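## Task

Take the yellow sponge off the low shelf and place it fully inside the tote on the bench. The tote must not be shifted or rotated, the robot must not topple or be left leaning, and the sponge must stay in the tote by itself, without the robot holding it there.

## Robot and tools

Robot: a Hello Robot Stretch 4, about 1.6 m tall. It has an omni-wheel base (rim within 0.23 m of its centre), a lift on a mast, one arm that telescopes forward, a wrist with yaw, pitch and roll, and a two-finger gripper made of bendy steel strips. There is only one arm, so every command covers just that arm. Each scene starts fresh and may show a different room; finished_scene's result states the next task. Loose objects may occasionally get nudged by an outside push.

Frames: the base frame sits on the floor under the base centre, with x forward, y left and z up. hand_pose is reported in this frame and marks a point between the open fingertips. With all wrist joints at 0, its axes line up with the base frame. The printed value may be a little off. The odometry frame is the base frame as it was when the scene began.

execute_actions(actions, cameras): actions is a list holding one action, or empty to just read the state and images. An action may contain base, joints or both, plus optional pace and contact_limits. Alternatively it may hold only end_of_arm. All motions in it start together.
- base: exactly one key, an offset from where the base last reported itself. translate_m drives straight in metres, forward positive, -2 to 2. strafe_m slides sideways in metres, left positive, -2 to 2. rotate_rad spins in place in radians, counter-clockwise (left) positive, -3.2 to 3.2.
- joints: absolute targets by name, any subset. lift_m 0 to 1.2 m (tolerance 0.004). arm_m 0 to 0.55 m of extension (0.004). wrist_yaw_rad -1.134 to 4.276 (0 points ahead, positive turns left, 3.14 is stowed backward, above 3.4 the arm may block it; 0.02). wrist_pitch_rad -1.117 to 4.259 (0 level, 1.57 pointing down; 0.05). wrist_roll_rad -1.117 to 4.259 (0 keeps fingers level side to side, positive turns clockwise viewed from behind; 0.02). gripper_m -0.038 to 0.141 m, the fingertip gap; negative values press the tips together (0.004). Over-range joint targets are clipped and reported. Other bad values or unknown keys reject the call and nothing moves.
- pace: "slow", "default", "fast" or "max". The base drives at up to 0.1/0.3/0.4/0.6 m/s and turns at up to 1/2/3/4 rad/s. A raised lift (above 0.2) lowers these caps, down to 0.3 m/s and 1 rad/s at 1.2.
- contact_limits: only {"arm_m": value}, 0 (gentlest) to 0.75 (firmest), 0.5 if omitted. It sets how much force the arm may apply before halting.
- end_of_arm: "enable_torque" revives wrist or gripper motors that shut off.
- cameras: list from head_camera, head_left_camera, head_right_camera, wrist_camera, all. Omitted, null or ["all"] returns every camera; [] returns none.
A single action runs for at most 15 s. Joints or base left out of an action may still be pushing toward earlier targets. To unfold at the start, send lift_m 0.4 with wrist_yaw_rad 0 together.

wait(seconds): 0 to 10 s with no new command, then it returns the state and images. zoom_image(camera, region): enlarges part of that camera's latest full image; region is [x0, y0, x1, y1] in pixels from the top-left corner, no larger than 504 by 504. read_manual(section): only "licences"; it moves nothing. finished_scene(scene): ends scene 1 or 2 for good and reports success. After a stop in one call, any later motion, wait or finish calls in the same reply are skipped.

Cameras: head_camera looks ahead and down from the mast top, so turn the base to aim it. head_left_camera and head_right_camera are steeper fisheyes that also show the base and arm. wrist_camera looks along the fingers, with the tips near the bottom of its image.

It misses clear objects and thin legs. wrist_depth_mm is a 7 by 7 grid of depths, 100 to 2000 mm. base_odometry counts wheel turns, heading -3.142 to 3.142. If turned_by_wheels and turned_by_imu disagree by about 0.1 rad or more, there was slipping or a collision. base_tilt is in degrees, forward and right positive, with about 1.5 degrees of fixed offset. motor_effort is a percentage of maximum, with the peak in brackets. For wheels, positive turns the base right. A level gripper carrying a load pushes the pitch effort away from 0.

Gripping: command a gap narrower than the object; going further below tightens the hold and pulls the object inward. The gripper reading and a done status do not prove a grasp, but a clear rise in gripper effort does (at targets of 0 or above). If the tips snag on a surface, lift up.

Avoid: turning or driving with more than 1 kg held and arm_m above 0.2, especially at fast paces; strong pushes or pulls with a high gripper; bumping or shoving the tote; dropping, slipping or slamming objects. Release the item inside the tote so it rests there on its own.

Each tool is called as a command line: name --argument value for each argument, lists and objects as JSON in quotes; but a table of rows of numbers goes row by row, as --pt "numbers of a row", without its own name.

## Session

execute_actions --actions '[]'

Scene clock: 0.00 s.
base_odometry: x=+0.000 y=+0.000 heading=+0.000 (m, m, rad; odometry frame)
turned_by_wheels: +0.000 (rad since the last result)
turned_by_imu: +0.000 (rad since the last result)
base_tilt: forward=+0.8 right=-0.6 (deg)
lidar_m: 0.74 0.74 0.90 1.67 2.48 1.64 1.42 1.43 1.71 1.55 1.56 1.88
base_status: not commanded
joint_positions: lift_m=+0.166 arm_m=-0.002 wrist_yaw_rad=+3.173 wrist_pitch_rad=-0.004 wrist_roll_rad=+0.012 gripper_m=+0.057
joint_status: not commanded
motor_effort: lift_m=+20 arm_m=+0 wrist_yaw_rad=+3 wrist_pitch_rad=-5 wrist_roll_rad=+0 gripper_m=-4 wheel_0=+0 wheel_1=+0 wheel_2=+0 (%)
hand_pose: x=-0.1226 y=+0.0783 z=+0.3452 quat_wxyz=(-0.016, +0.002, +0.006, +1.000) (m; base frame)
wrist_depth_mm: - 131 - - - - - / - 123 173 1576 - - - / - 132 186 1576 - - - / 132 135 1537 1618 - - - / 1366 1464 1537 1661 - - - / 1160 1182 193 1281 196 1281 1281 / 798 778 891 866 878 866 917
pictures: head_camera, head_left_camera, head_right_camera, wrist_camera
Images, in order (width x height): head_camera 420x560, head_left_camera 420x672, head_right_camera 420x672, wrist_camera 616x392.

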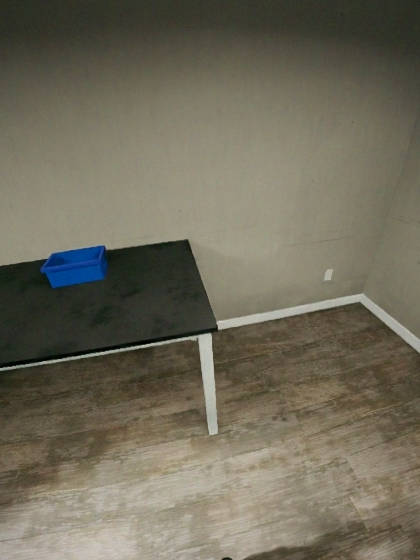

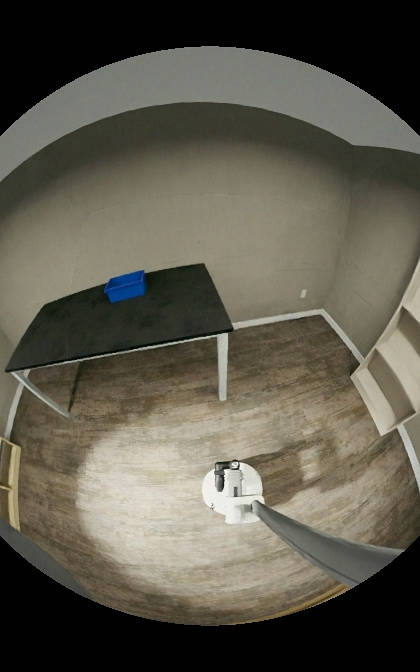

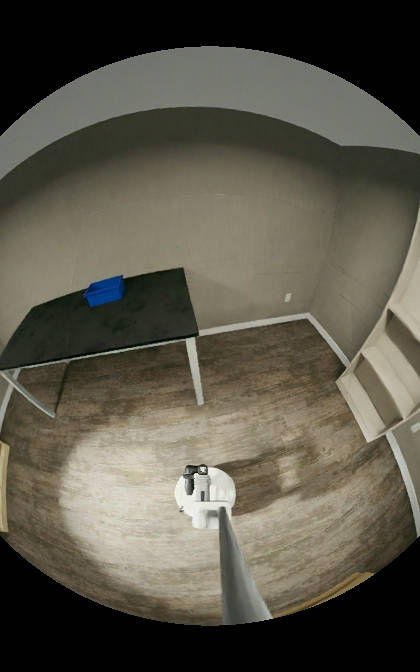

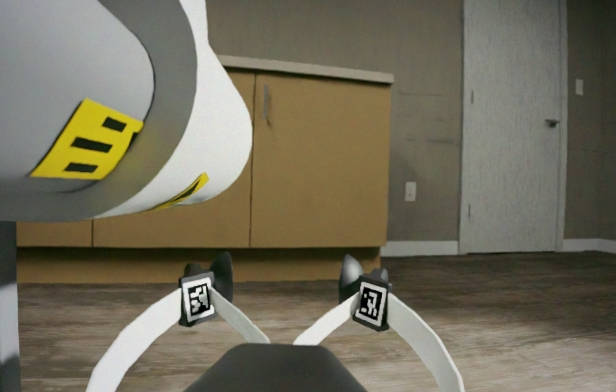

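zoom_image --camera "head_left_camera" --region '[0, 380, 120, 560]'

zoom_image --camera "head_right_camera" --region '[300, 260, 420, 480]'

Region (0, 380, 120, 560) of head_left_camera's 420x672 image, scaled by 2.800, with more detail than that image has.

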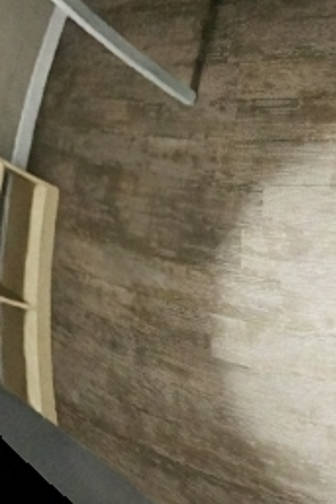

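Region (300, 260, 420, 480) of head_right_camera's 420x672 image, scaled by 2.291, with more detail than that image has; it fills the left 275 columns of this view, and the rest is white.

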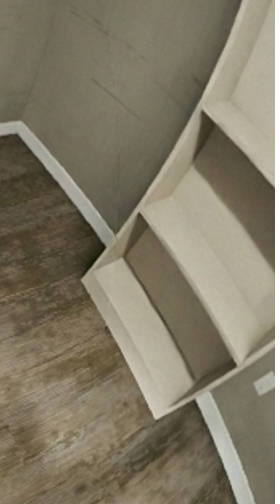

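execute_actions --actions '[{"base": {"rotate_rad": 1.85}, "joints": {"lift_m": 0.4, "wrist_yaw_rad": 0}, "pace": "fast"}]'

Scene clock: 13.00 s.
base_odometry: x=+0.000 y=+0.000 heading=+1.849 (m, m, rad; odometry frame)
turned_by_wheels: +1.849 (rad since the last result)
turned_by_imu: +1.832 (rad since the last result)
base_tilt: forward=+0.7 right=-0.6 (deg)
lidar_m: 2.47 2.65 1.46 1.42 1.53 1.94 1.58 1.68 0.78 0.73 0.80 1.17
base_status: done
joint_positions: lift_m=+0.400 arm_m=-0.002 wrist_yaw_rad=+0.001 wrist_pitch_rad=-0.004 wrist_roll_rad=+0.012 gripper_m=+0.057
joint_status: all done
motor_effort: lift_m=+24(26) arm_m=+0(1) wrist_yaw_rad=+0(7) wrist_pitch_rad=-7(5) wrist_roll_rad=+0(0) gripper_m=-2(3) wheel_0=-5(18) wheel_1=-4(17) wheel_2=-1(14) (%)
hand_pose: x=+0.4571 y=-0.0873 z=+0.5792 quat_wxyz=(+1.000, +0.006, -0.002, +0.000) (m; base frame)
wrist_depth_mm: - - - - - - - / - - - - - - - / - - - - - - - / - - - - - - - / - - - - - - - / 1756 1863 192 1921 196 1863 - / 1255 1205 1336 1308 1336 1308 1366
pictures: head_camera, head_left_camera, head_right_camera, wrist_camera
Images, in order (width x height): head_camera 420x560, head_left_camera 420x672, head_right_camera 420x672, wrist_camera 616x392.

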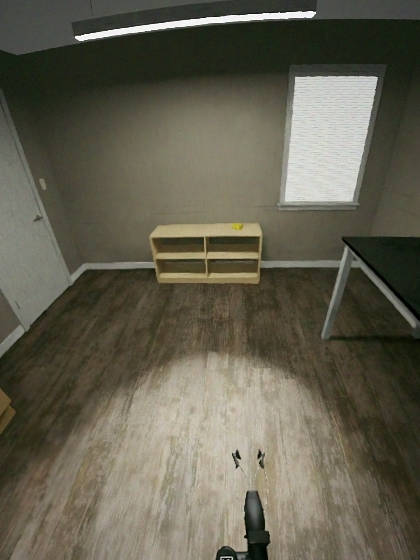

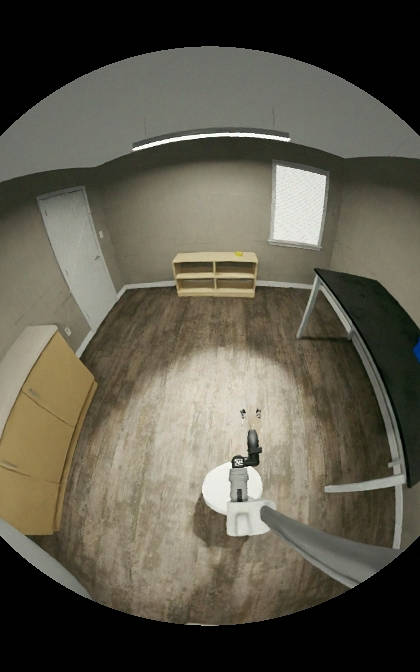

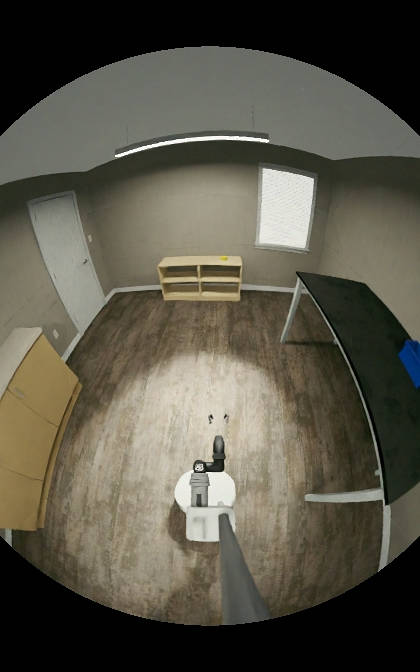

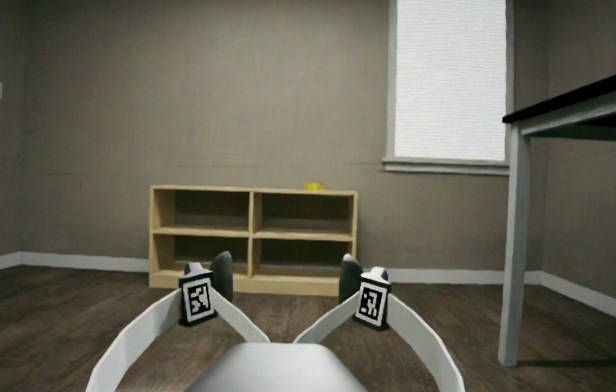

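zoom_image --camera "head_camera" --region '[140, 200, 280, 300]'

zoom_image --camera "wrist_camera" --region '[240, 150, 380, 230]'

Region (140, 200, 280, 300) of head_camera's 420x560 image, scaled by 3.600, with more detail than that image has; it fills the top 360 rows of this view, and the rest is white.

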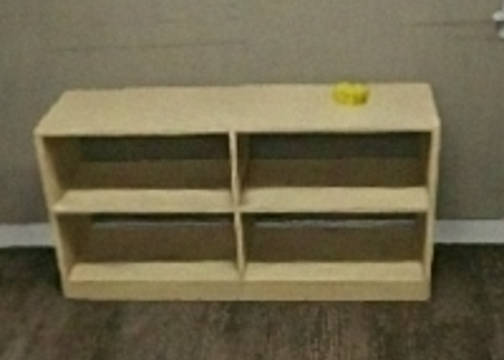

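Region (240, 150, 380, 230) of wrist_camera's 616x392 image, scaled by 3.600; it fills the top 288 rows of this view, and the rest is white.

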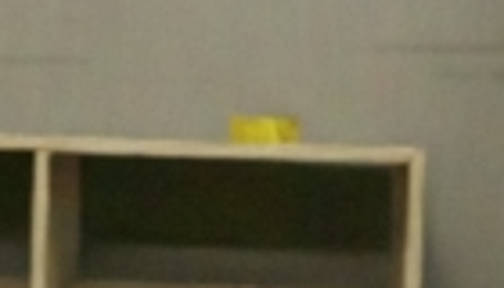

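execute_actions --actions '[{"base": {"translate_m": 1.8}, "joints": {"lift_m": 0.85, "wrist_pitch_rad": 0.6, "gripper_m": 0.141}, "pace": "max"}]'

Scene clock: 57.70 s.
base_odometry: x=-0.496 y=+1.730 heading=+1.850 (m, m, rad; odometry frame)
turned_by_wheels: +0.001 (rad since the last result)
turned_by_imu: -0.001 (rad since the last result)
base_tilt: forward=+0.7 right=-0.6 (deg)
lidar_m: 0.68 0.72 1.68 1.91 1.66 2.00 3.74 1.20 0.90 0.90 1.39 0.68
base_status: done
joint_positions: lift_m=+0.850 arm_m=-0.002 wrist_yaw_rad=+0.000 wrist_pitch_rad=+0.602 wrist_roll_rad=+0.012 gripper_m=+0.141
joint_status: all done
motor_effort: lift_m=+22(27) arm_m=+0(0) wrist_yaw_rad=+1(0) wrist_pitch_rad=-4(4) wrist_roll_rad=+0(0) gripper_m=+0(4) wheel_0=+6(13) wheel_1=+6(12) wheel_2=+2(18) (%)
hand_pose: x=+0.4063 y=-0.0874 z=+0.8647 quat_wxyz=(+0.955, +0.006, +0.296, -0.002) (m; base frame)
wrist_depth_mm: 788 788 778 768 759 759 750 / 842 842 842 842 820 820 798 / 842 854 854 891 878 866 878 / 676 691 707 715 707 759 960 / 866 621 634 627 627 621 1060 / 809 195 778 820 788 668 1182 / 976 946 750 151 866 854 1138
pictures: head_camera, head_left_camera, head_right_camera, wrist_camera
Images, in order (width x height): head_camera 420x560, head_left_camera 420x672, head_right_camera 420x672, wrist_camera 616x392.

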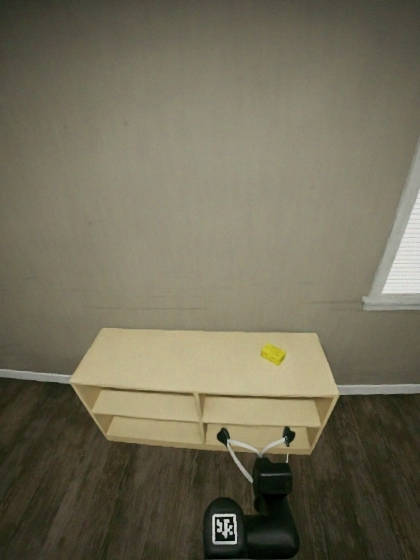

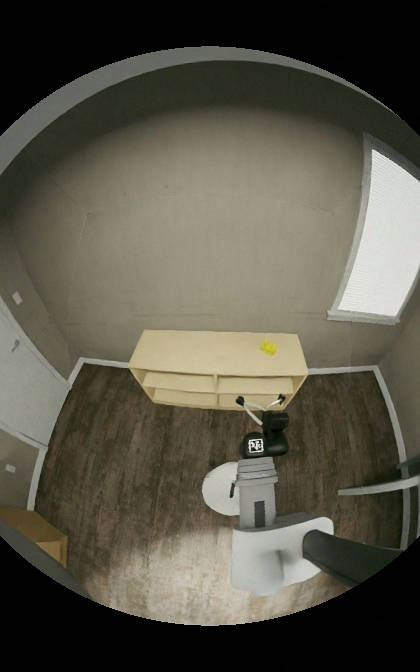

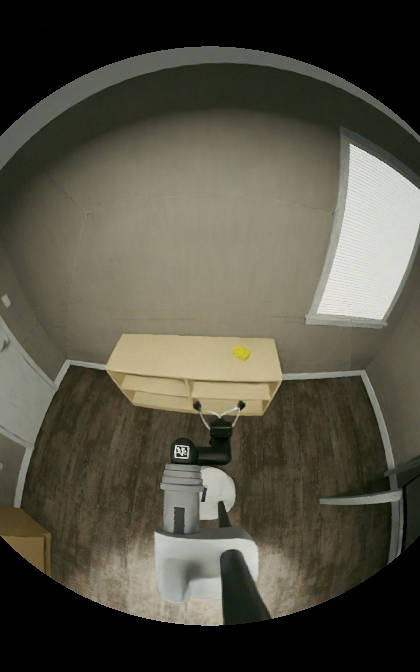

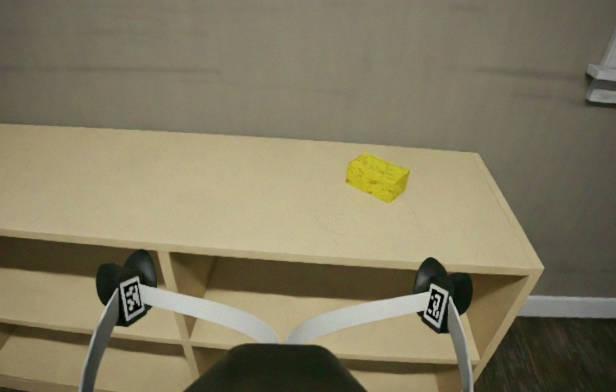

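zoom_image --camera "wrist_camera" --region '[300, 120, 560, 290]'

zoom_image --camera "head_camera" --region '[200, 310, 360, 470]'

Region (300, 120, 560, 290) of wrist_camera's 616x392 image, scaled by 1.938; it fills the top 330 rows of this view, and the rest is white.

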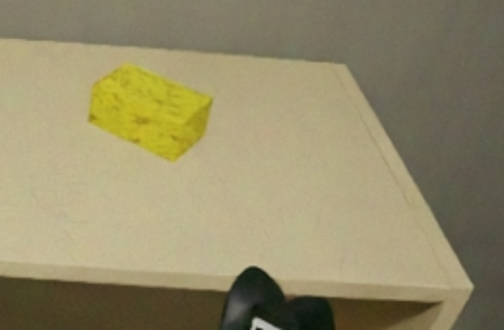

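Region (200, 310, 360, 470) of head_camera's 420x560 image, scaled by 3.150, with more detail than that image has.

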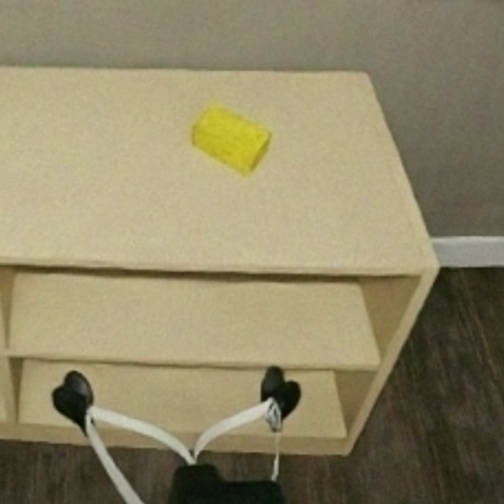

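execute_actions --actions '[{"base": {"strafe_m": -0.18}, "joints": {"wrist_pitch_rad": 1.57, "wrist_roll_rad": -0.96, "arm_m": 0.45}, "pace": "fast"}]' --cameras '[]'

execute_actions --actions '[{"base": {"translate_m": 0.26}, "joints": {"lift_m": 0.83}, "pace": "fast"}]'

Scene clock: 179.73 s.
base_odometry: x=-0.323 y=+1.780 heading=+1.850 (m, m, rad; odometry frame)
turned_by_wheels: +0.000 (rad since the last result)
turned_by_imu: +0.000 (rad since the last result)
base_tilt: forward=+0.7 right=-0.6 (deg)
lidar_m: 0.66 0.71 1.07 2.07 1.82 2.30 3.75 0.95 0.72 0.75 1.35 0.68
base_status: done
joint_positions: lift_m=+0.850 arm_m=+0.449 wrist_yaw_rad=+0.000 wrist_pitch_rad=+1.570 wrist_roll_rad=-0.960 gripper_m=+0.141
joint_status: all done
motor_effort: lift_m=+22(22) arm_m=+8(11) wrist_yaw_rad=+2(3) wrist_pitch_rad=+2(5) wrist_roll_rad=-1(6) gripper_m=+5(2) wheel_0=+6(17) wheel_1=-3(14) wheel_2=+0(2) (%)
hand_pose: x=+0.6198 y=-0.0874 z=+0.7396 quat_wxyz=(+0.628, -0.327, +0.627, +0.326) (m; base frame)
wrist_depth_mm: 931 904 891 345 347 349 307 / 917 931 946 343 351 343 307 / 917 931 931 347 351 351 353 / 931 946 931 946 347 353 353 / 798 946 946 946 353 355 357 / 723 195 946 960 351 353 357 / 732 820 960 151 960 359 362
pictures: none
No camera images: the call's "cameras" was empty. Leave "cameras" out to get every camera's image.

Scene clock: 181.77 s.
base_odometry: x=-0.395 y=+2.029 heading=+1.852 (m, m, rad; odometry frame)
turned_by_wheels: +0.001 (rad since the last result)
turned_by_imu: +0.001 (rad since the last result)
base_tilt: forward=+0.8 right=-0.6 (deg)
lidar_m: 0.40 0.44 0.65 2.06 1.94 2.26 4.01 0.95 0.83 1.65 1.01 0.42
base_status: done
joint_positions: lift_m=+0.830 arm_m=+0.449 wrist_yaw_rad=+0.000 wrist_pitch_rad=+1.570 wrist_roll_rad=-0.960 gripper_m=+0.141
joint_status: all done
motor_effort: lift_m=+17(20) arm_m=+8(9) wrist_yaw_rad=+2(0) wrist_pitch_rad=+1(2) wrist_roll_rad=-1(1) gripper_m=-2(5) wheel_0=+7(14) wheel_1=+7(13) wheel_2=+0(14) (%)
hand_pose: x=+0.6198 y=-0.0874 z=+0.7200 quat_wxyz=(+0.628, -0.327, +0.627, +0.326) (m; base frame)
wrist_depth_mm: 319 319 324 325 327 242 196 / 319 322 324 327 329 274 213 / 320 324 327 329 329 315 239 / 324 327 325 327 330 334 272 / 325 325 329 283 332 336 304 / 707 195 283 285 329 334 345 / 707 325 327 151 334 338 351
pictures: head_camera, head_left_camera, head_right_camera, wrist_camera
Images, in order (width x height): head_camera 420x560, head_left_camera 420x672, head_right_camera 420x672, wrist_camera 616x392.

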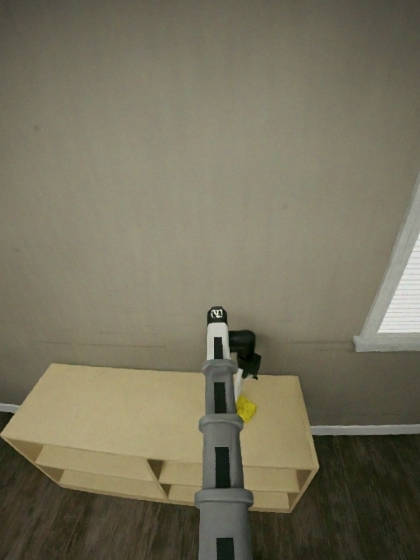

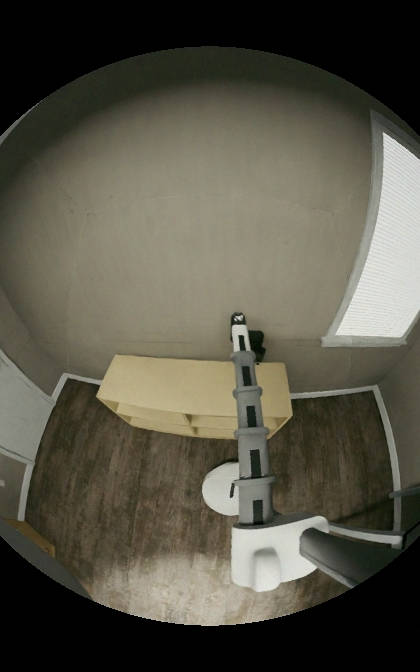

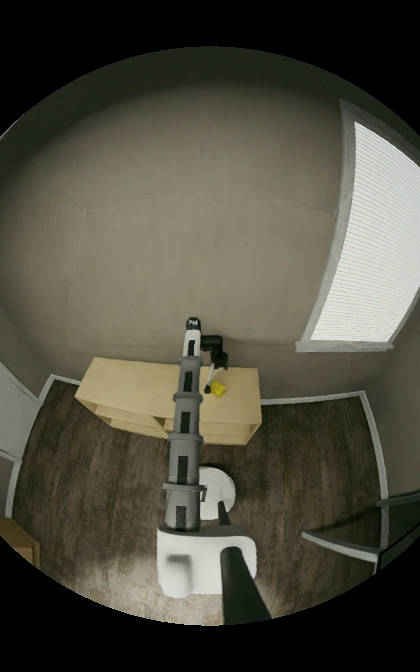

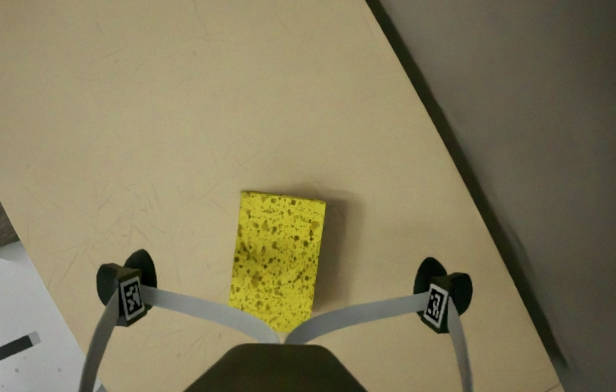

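execute_actions --actions '[{"joints": {"lift_m": 0.762, "arm_m": 0.44, "wrist_roll_rad": -0.865, "gripper_m": 0.1}}]' --cameras '["wrist_camera", "head_right_camera"]'

Scene clock: 214.57 s.
base_odometry: x=-0.395 y=+2.029 heading=+1.852 (m, m, rad; odometry frame)
turned_by_wheels: +0.000 (rad since the last result)
turned_by_imu: +0.000 (rad since the last result)
base_tilt: forward=+0.8 right=-0.6 (deg)
lidar_m: 0.39 0.44 0.65 2.06 1.93 2.29 4.01 0.95 0.85 1.64 1.01 0.42
base_status: not commanded
joint_positions: lift_m=+0.762 arm_m=+0.441 wrist_yaw_rad=+0.000 wrist_pitch_rad=+1.570 wrist_roll_rad=-0.866 gripper_m=+0.100
joint_status: all done
motor_effort: lift_m=+16(15) arm_m=-8(9) wrist_yaw_rad=+2(2) wrist_pitch_rad=+2(0) wrist_roll_rad=+1(2) gripper_m=-3(2) wheel_0=+7(7) wheel_1=+7(7) wheel_2=+0(0) (%)
hand_pose: x=+0.6126 y=-0.0874 z=+0.6521 quat_wxyz=(+0.642, -0.297, +0.642, +0.296) (m; base frame)
wrist_depth_mm: 253 255 258 259 262 244 201 / 255 256 257 260 263 264 221 / 254 256 259 259 262 263 255 / 256 257 258 216 263 264 282 / 256 258 221 217 264 266 267 / 258 257 216 218 196 265 268 / 259 260 262 141 266 268 271
pictures: head_right_camera, wrist_camera
Images, in order (width x height): head_right_camera 420x672, wrist_camera 616x392.

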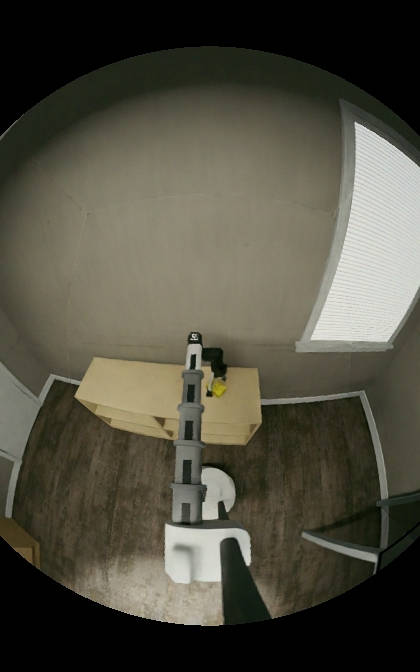

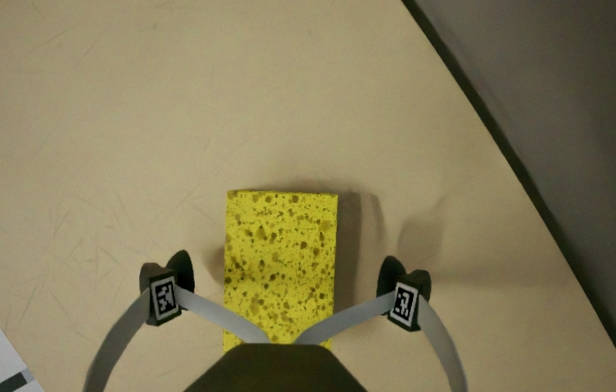

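execute_actions --actions '[{"joints": {"lift_m": 0.754, "gripper_m": 0.02}}]' --cameras '["wrist_camera", "head_right_camera"]'

Scene clock: 221.37 s.
base_odometry: x=-0.395 y=+2.029 heading=+1.852 (m, m, rad; odometry frame)
turned_by_wheels: +0.000 (rad since the last result)
turned_by_imu: +0.000 (rad since the last result)
base_tilt: forward=+0.7 right=-0.6 (deg)
lidar_m: 0.39 0.44 0.66 2.06 1.94 2.27 4.02 0.98 0.84 1.64 1.02 0.42
base_status: not commanded
joint_positions: lift_m=+0.754 arm_m=+0.441 wrist_yaw_rad=+0.000 wrist_pitch_rad=+1.570 wrist_roll_rad=-0.866 gripper_m=+0.020
joint_status: all done
motor_effort: lift_m=+16(16) arm_m=-8(8) wrist_yaw_rad=+1(1) wrist_pitch_rad=+1(0) wrist_roll_rad=+2(2) gripper_m=-24(19) wheel_0=+7(7) wheel_1=+7(7) wheel_2=+0(0) (%)
hand_pose: x=+0.6126 y=-0.0874 z=+0.6441 quat_wxyz=(+0.642, -0.297, +0.642, +0.296) (m; base frame)
wrist_depth_mm: 245 247 248 251 252 245 199 / 246 250 249 251 254 255 221 / 247 249 250 252 254 255 253 / 249 251 253 198 255 257 278 / 249 250 201 198 256 257 259 / 251 176 197 198 187 259 259 / 250 252 254 150 257 260 260
pictures: head_right_camera, wrist_camera
Images, in order (width x height): head_right_camera 420x672, wrist_camera 616x392.

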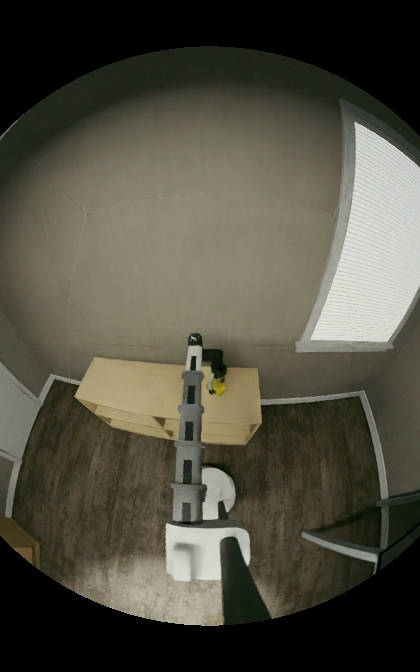

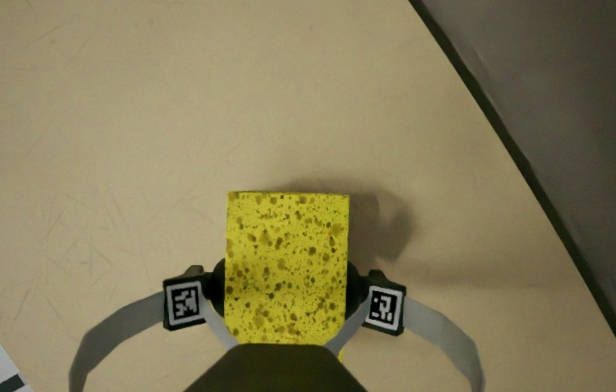

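execute_actions --actions '[{"base": {"translate_m": -1.57}, "joints": {"lift_m": 0.9, "arm_m": 0.1, "wrist_yaw_rad": 1.57, "wrist_roll_rad": 1.57}, "pace": "max"}]' --cameras '["wrist_camera", "head_right_camera"]'

Scene clock: 246.67 s.
base_odometry: x=+0.039 y=+0.521 heading=+1.851 (m, m, rad; odometry frame)
turned_by_wheels: -0.001 (rad since the last result)
turned_by_imu: +0.001 (rad since the last result)
base_tilt: forward=+0.8 right=-0.6 (deg)
lidar_m: 1.95 2.14 1.66 1.57 1.70 2.45 2.09 0.81 0.61 0.59 0.65 0.94
base_status: done
joint_positions: lift_m=+0.900 arm_m=+0.101 wrist_yaw_rad=+1.570 wrist_pitch_rad=+1.570 wrist_roll_rad=+1.569 gripper_m=+0.020
joint_status: all done
motor_effort: lift_m=+22(26) arm_m=-8(9) wrist_yaw_rad=+3(9) wrist_pitch_rad=-1(2) wrist_roll_rad=+1(5) gripper_m=-20(21) wheel_0=-6(12) wheel_1=-5(12) wheel_2=+0(15) (%)
hand_pose: x=+0.3597 y=+0.0001 z=+0.7895 quat_wxyz=(+0.707, +0.000, +0.707, +0.000) (m; base frame)
wrist_depth_mm: 976 976 976 1008 991 1008 991 / 946 976 991 1008 991 1008 1008 / 976 960 976 991 1008 991 1025 / 976 991 976 197 1008 1025 1025 / 976 976 201 196 1025 1025 1025 / 960 176 196 198 187 1025 1025 / 976 976 788 150 1042 1025 1060
pictures: head_right_camera, wrist_camera
Images, in order (width x height): head_right_camera 420x672, wrist_camera 616x392.

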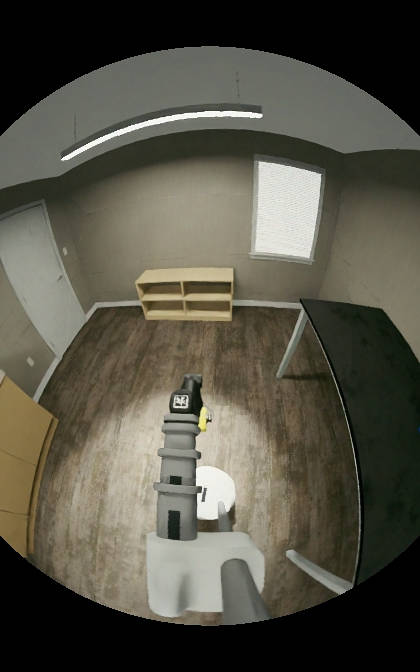

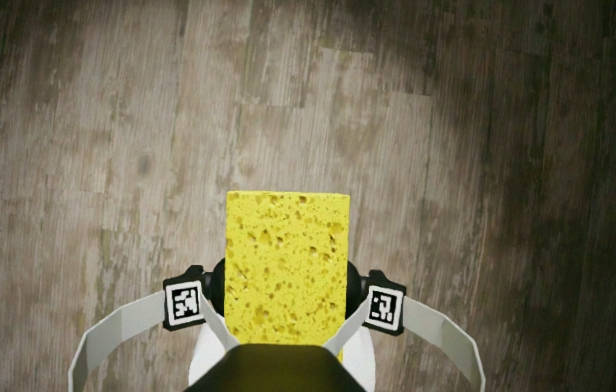

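execute_actions --actions '[{"base": {"rotate_rad": -1.65}, "joints": {"lift_m": 1.2}, "pace": "max"}]'

Scene clock: 253.33 s.
base_odometry: x=+0.039 y=+0.521 heading=+0.202 (m, m, rad; odometry frame)
turned_by_wheels: -1.649 (rad since the last result)
turned_by_imu: -1.634 (rad since the last result)
base_tilt: forward=+0.8 right=-0.5 (deg)
lidar_m: 0.60 0.62 0.88 1.97 2.06 2.31 1.59 1.63 2.48 2.06 0.85 0.64
base_status: done
joint_positions: lift_m=+1.200 arm_m=+0.101 wrist_yaw_rad=+1.570 wrist_pitch_rad=+1.570 wrist_roll_rad=+1.569 gripper_m=+0.020
joint_status: all done
motor_effort: lift_m=+23(28) arm_m=-8(8) wrist_yaw_rad=+2(3) wrist_pitch_rad=+0(2) wrist_roll_rad=+1(2) gripper_m=-25(19) wheel_0=+7(14) wheel_1=+7(15) wheel_2=+2(11) (%)
hand_pose: x=+0.3597 y=+0.0001 z=+1.0895 quat_wxyz=(+0.707, +0.000, +0.707, +0.000) (m; base frame)
wrist_depth_mm: 1229 1281 1281 1281 1308 1308 1336 / 1255 1255 1255 1308 1281 1308 1308 / 1255 1281 1308 1281 1308 1336 1308 / 1281 1255 1255 197 1336 1308 1336 / 1255 1255 202 197 1308 1281 1336 / 1281 175 196 198 187 1366 1336 / 1281 1308 1281 150 1308 1336 1366
pictures: head_camera, head_left_camera, head_right_camera, wrist_camera
Images, in order (width x height): head_camera 420x560, head_left_camera 420x672, head_right_camera 420x672, wrist_camera 616x392.

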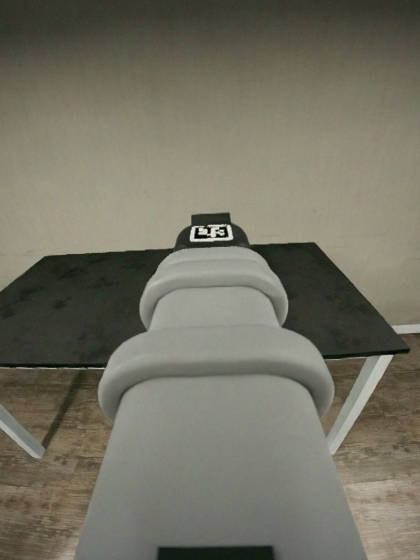

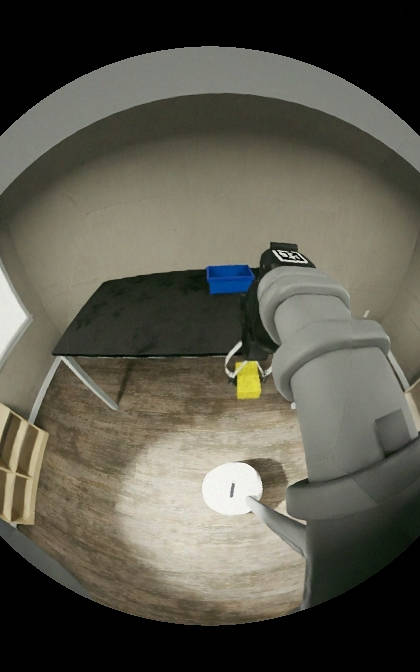

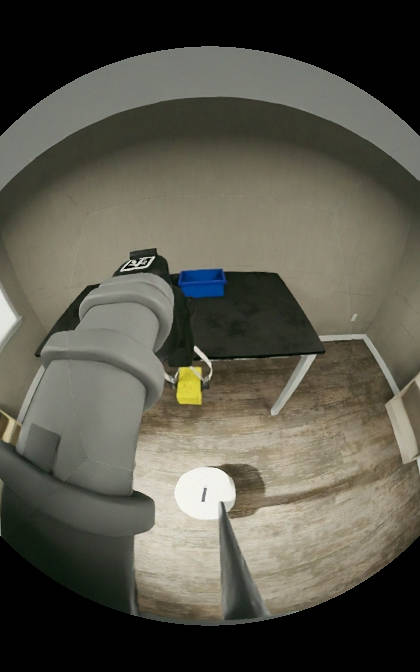

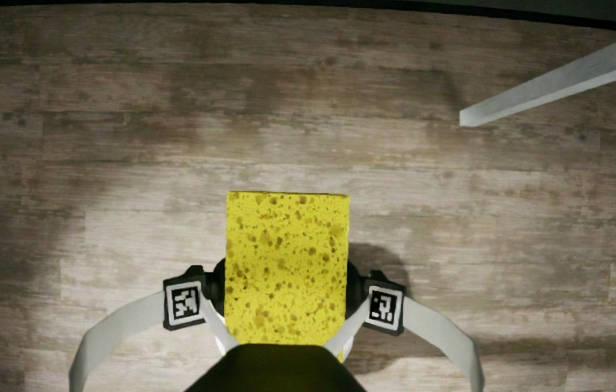

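zoom_image --camera "head_left_camera" --region '[170, 240, 290, 360]'

zoom_image --camera "head_right_camera" --region '[150, 245, 270, 365]'

Region (170, 240, 290, 360) of head_left_camera's 420x672 image, scaled by 4.200, with more detail than that image has.

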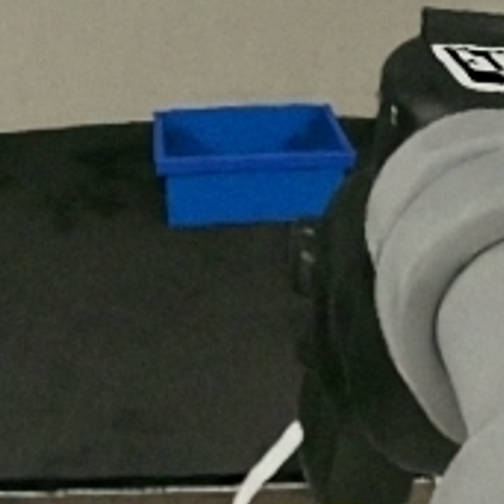

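Region (150, 245, 270, 365) of head_right_camera's 420x672 image, scaled by 4.200, with more detail than that image has.

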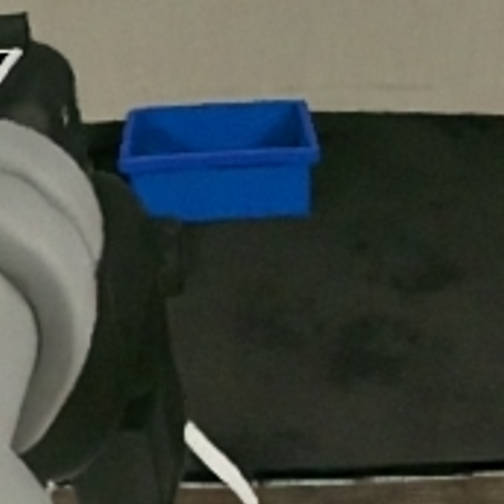

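execute_actions --actions '[{"base": {"translate_m": 0.46}, "joints": {"arm_m": 0.28}, "pace": "max"}]'

Scene clock: 289.30 s.
base_odometry: x=+0.489 y=+0.613 heading=+0.203 (m, m, rad; odometry frame)
turned_by_wheels: +0.001 (rad since the last result)
turned_by_imu: +0.000 (rad since the last result)
base_tilt: forward=+0.8 right=-0.6 (deg)
lidar_m: 0.25 0.25 0.25 0.67 2.04 2.79 2.05 2.13 2.13 2.07 0.25 0.25
base_status: done
joint_positions: lift_m=+1.200 arm_m=+0.279 wrist_yaw_rad=+1.570 wrist_pitch_rad=+1.570 wrist_roll_rad=+1.569 gripper_m=+0.020
joint_status: all done
motor_effort: lift_m=+23(23) arm_m=+8(11) wrist_yaw_rad=+3(1) wrist_pitch_rad=+0(1) wrist_roll_rad=+1(2) gripper_m=-20(22) wheel_0=+6(11) wheel_1=+5(11) wheel_2=-1(13) (%)
hand_pose: x=+0.5369 y=+0.0001 z=+1.0895 quat_wxyz=(+0.707, +0.000, +0.707, +0.000) (m; base frame)
wrist_depth_mm: 379 317 384 389 392 322 402 / 382 270 382 384 389 303 402 / 379 389 389 394 397 402 402 / 382 384 389 197 399 404 407 / 384 392 200 196 402 402 404 / 387 176 196 198 186 404 410 / 384 389 389 150 402 407 413
pictures: head_camera, head_left_camera, head_right_camera, wrist_camera
Images, in order (width x height): head_camera 420x560, head_left_camera 420x672, head_right_camera 420x672, wrist_camera 616x392.

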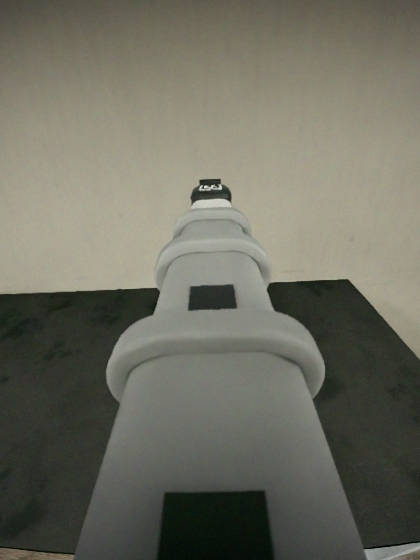

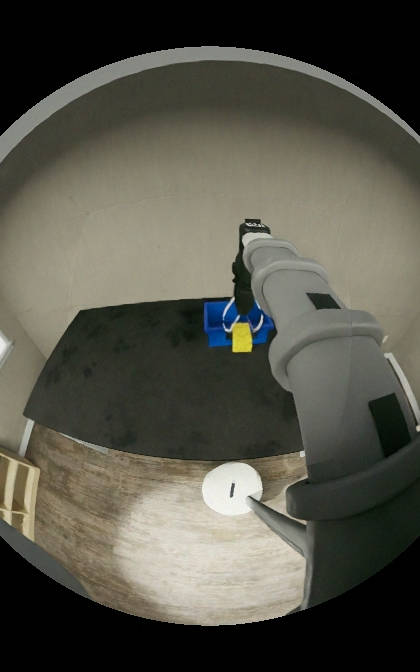

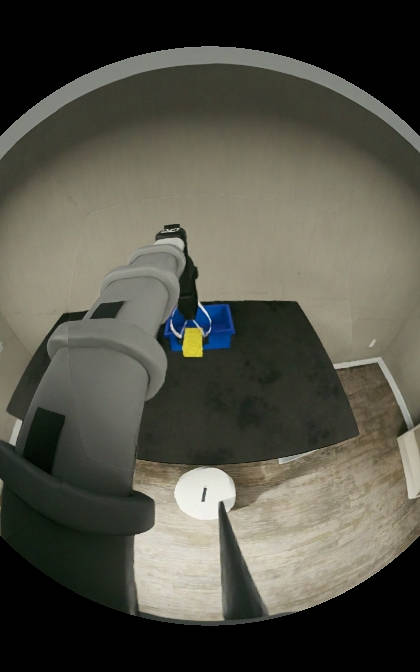

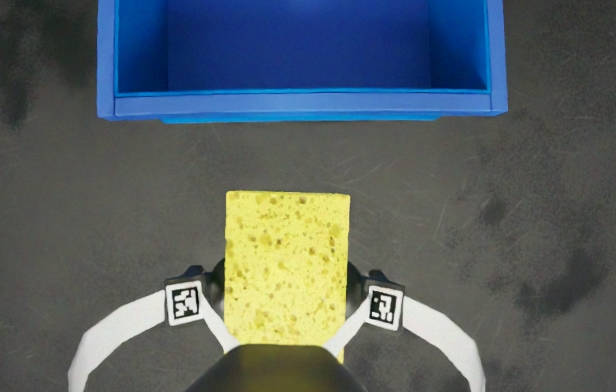

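execute_actions --actions '[{"joints": {"arm_m": 0.485, "wrist_roll_rad": 1.53}, "pace": "fast", "contact_limits": {"arm_m": 0.2}}]' --cameras '["wrist_camera", "head_right_camera", "head_left_camera"]'

Scene clock: 304.60 s.
base_odometry: x=+0.489 y=+0.613 heading=+0.203 (m, m, rad; odometry frame)
turned_by_wheels: +0.000 (rad since the last result)
turned_by_imu: +0.000 (rad since the last result)
base_tilt: forward=+0.8 right=-0.6 (deg)
lidar_m: 0.25 0.25 0.25 0.69 2.04 2.79 2.02 2.12 2.15 2.06 0.25 0.25
base_status: not commanded
joint_positions: lift_m=+1.200 arm_m=+0.484 wrist_yaw_rad=+1.570 wrist_pitch_rad=+1.570 wrist_roll_rad=+1.531 gripper_m=+0.020
joint_status: all done
motor_effort: lift_m=+23(23) arm_m=+8(7) wrist_yaw_rad=+3(2) wrist_pitch_rad=+1(2) wrist_roll_rad=-2(1) gripper_m=-19(21) wheel_0=+5(6) wheel_1=+5(5) wheel_2=+0(1) (%)
contact_limits: arm_m 0.2
hand_pose: x=+0.7419 y=+0.0001 z=+1.0895 quat_wxyz=(+0.707, -0.014, +0.707, +0.014) (m; base frame)
wrist_depth_mm: 377 384 387 389 394 397 399 / 377 387 387 389 394 397 404 / 379 267 274 345 329 317 402 / 382 309 382 197 392 317 404 / 382 309 202 198 397 314 404 / 384 176 196 198 187 314 410 / 384 277 286 150 296 281 410
pictures: head_left_camera, head_right_camera, wrist_camera
Images, in order (width x height): head_left_camera 420x672, head_right_camera 420x672, wrist_camera 616x392.

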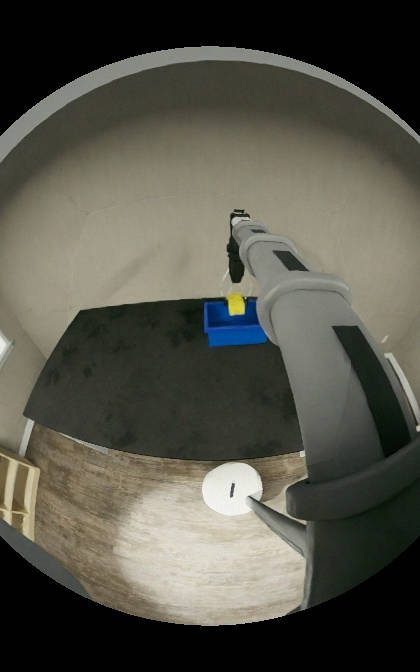

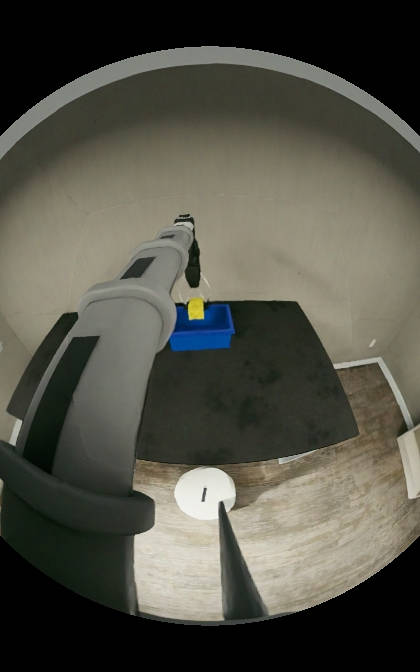

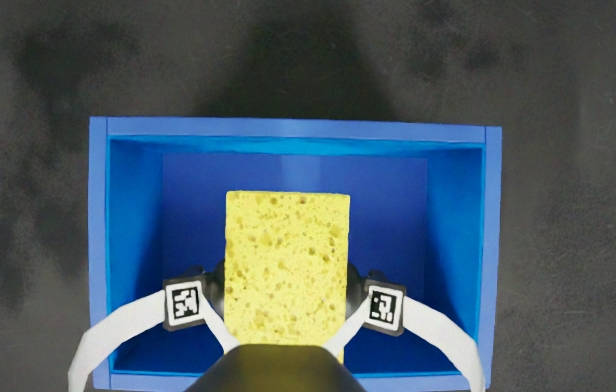

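execute_actions --actions '[{"joints": {"lift_m": 1.066}, "pace": "fast"}]' --cameras '["wrist_camera"]'

Scene clock: 318.77 s.
base_odometry: x=+0.489 y=+0.613 heading=+0.203 (m, m, rad; odometry frame)
turned_by_wheels: +0.000 (rad since the last result)
turned_by_imu: +0.000 (rad since the last result)
base_tilt: forward=+0.8 right=-0.6 (deg)
lidar_m: 0.25 0.25 0.25 0.62 2.05 2.81 2.06 2.11 2.15 0.62 0.25 0.25
base_status: not commanded
joint_positions: lift_m=+1.066 arm_m=+0.484 wrist_yaw_rad=+1.570 wrist_pitch_rad=+1.570 wrist_roll_rad=+1.531 gripper_m=+0.020
joint_status: all done
motor_effort: lift_m=+16(20) arm_m=+8(8) wrist_yaw_rad=+2(3) wrist_pitch_rad=-1(1) wrist_roll_rad=-2(2) gripper_m=-21(19) wheel_0=+6(5) wheel_1=+5(5) wheel_2=-1(1) (%)
hand_pose: x=+0.7419 y=+0.0001 z=+0.9561 quat_wxyz=(+0.707, -0.014, +0.707, +0.014) (m; base frame)
wrist_depth_mm: 250 253 255 258 262 262 266 / 136 138 139 140 142 143 144 / 191 250 253 257 252 234 194 / 204 252 254 197 258 262 204 / 204 253 202 197 262 263 202 / 204 175 197 198 186 254 200 / 189 255 257 150 264 227 -
pictures: wrist_camera
Images, in order (width x height): wrist_camera 616x392.

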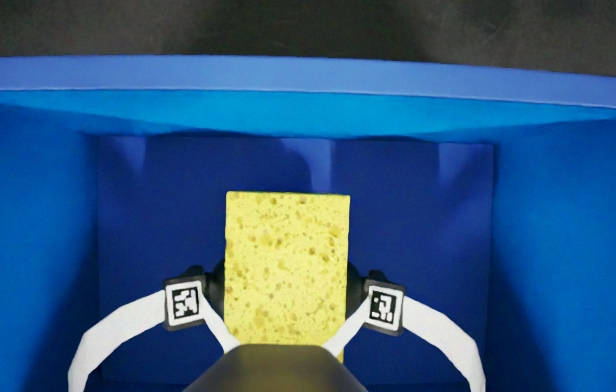

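execute_actions --actions '[{"joints": {"lift_m": 1.061, "gripper_m": 0.085}}]' --cameras '["wrist_camera"]'

Scene clock: 324.67 s.
base_odometry: x=+0.489 y=+0.613 heading=+0.203 (m, m, rad; odometry frame)
turned_by_wheels: +0.000 (rad since the last result)
turned_by_imu: +0.000 (rad since the last result)
base_tilt: forward=+0.8 right=-0.6 (deg)
lidar_m: 0.25 0.25 0.25 0.63 2.03 2.80 2.06 2.13 2.14 0.63 0.25 0.25
base_status: not commanded
joint_positions: lift_m=+1.061 arm_m=+0.484 wrist_yaw_rad=+1.570 wrist_pitch_rad=+1.570 wrist_roll_rad=+1.531 gripper_m=+0.085
joint_status: all done
motor_effort: lift_m=+16(16) arm_m=+8(8) wrist_yaw_rad=+1(2) wrist_pitch_rad=+0(0) wrist_roll_rad=-2(2) gripper_m=-3(22) wheel_0=+6(6) wheel_1=+5(5) wheel_2=-1(1) (%)
hand_pose: x=+0.7419 y=+0.0001 z=+0.9511 quat_wxyz=(+0.707, -0.014, +0.707, +0.014) (m; base frame)
wrist_depth_mm: 246 247 251 254 256 258 262 / 131 132 134 135 137 138 139 / 191 245 249 251 252 234 193 / 204 248 249 208 255 257 204 / 204 248 214 208 255 258 202 / 204 247 208 210 192 259 200 / 202 250 253 149 258 241 -
pictures: wrist_camera
Images, in order (width x height): wrist_camera 616x392.

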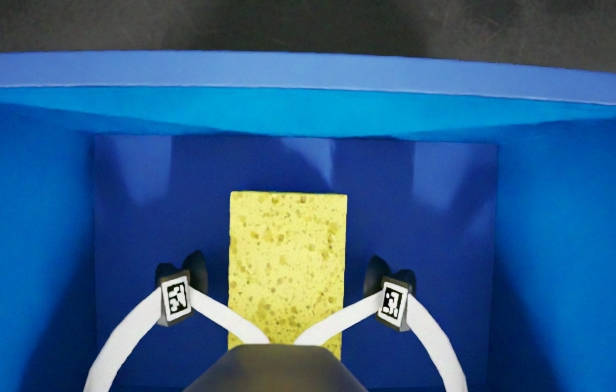

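execute_actions --actions '[{"joints": {"lift_m": 1.2}, "pace": "max"}]' --cameras '["wrist_camera", "head_right_camera"]'

Scene clock: 329.20 s.
base_odometry: x=+0.489 y=+0.613 heading=+0.203 (m, m, rad; odometry frame)
turned_by_wheels: +0.000 (rad since the last result)
turned_by_imu: +0.000 (rad since the last result)
base_tilt: forward=+0.7 right=-0.6 (deg)
lidar_m: 0.25 0.25 0.25 0.68 2.05 2.79 2.06 2.11 2.14 2.06 0.25 0.25
base_status: not commanded
joint_positions: lift_m=+1.200 arm_m=+0.484 wrist_yaw_rad=+1.570 wrist_pitch_rad=+1.570 wrist_roll_rad=+1.531 gripper_m=+0.085
joint_status: all done
motor_effort: lift_m=+23(27) arm_m=+8(8) wrist_yaw_rad=+1(2) wrist_pitch_rad=-1(0) wrist_roll_rad=-2(2) gripper_m=-4(0) wheel_0=+5(6) wheel_1=+5(5) wheel_2=-1(1) (%)
hand_pose: x=+0.7419 y=+0.0001 z=+1.0895 quat_wxyz=(+0.707, -0.014, +0.707, +0.014) (m; base frame)
wrist_depth_mm: 377 379 384 389 392 394 399 / 379 382 387 392 394 399 402 / 382 267 271 345 329 319 399 / 384 306 389 387 394 320 404 / 382 286 384 351 397 317 407 / 387 270 345 364 193 336 410 / 384 272 290 149 296 297 407
pictures: head_right_camera, wrist_camera
Images, in order (width x height): head_right_camera 420x672, wrist_camera 616x392.

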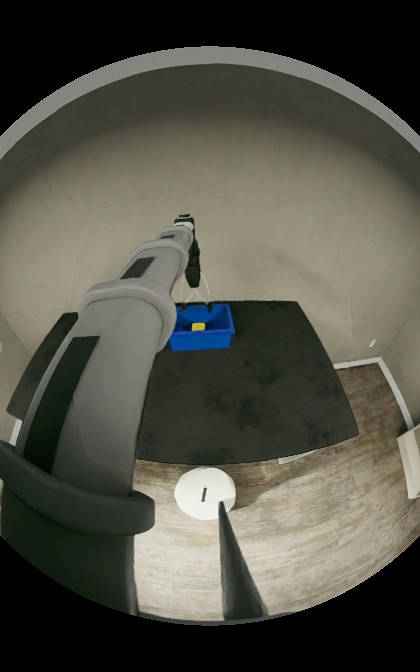

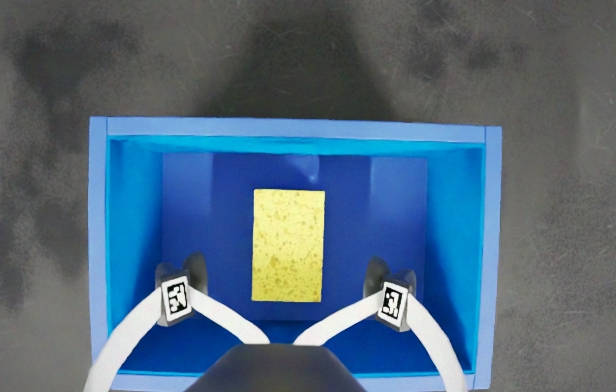

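The sponge is flat on the tote's floor, the tote hasn't moved, and the gripper is clear of both.

finished_scene --scene 1

The scene is finished: the task was done.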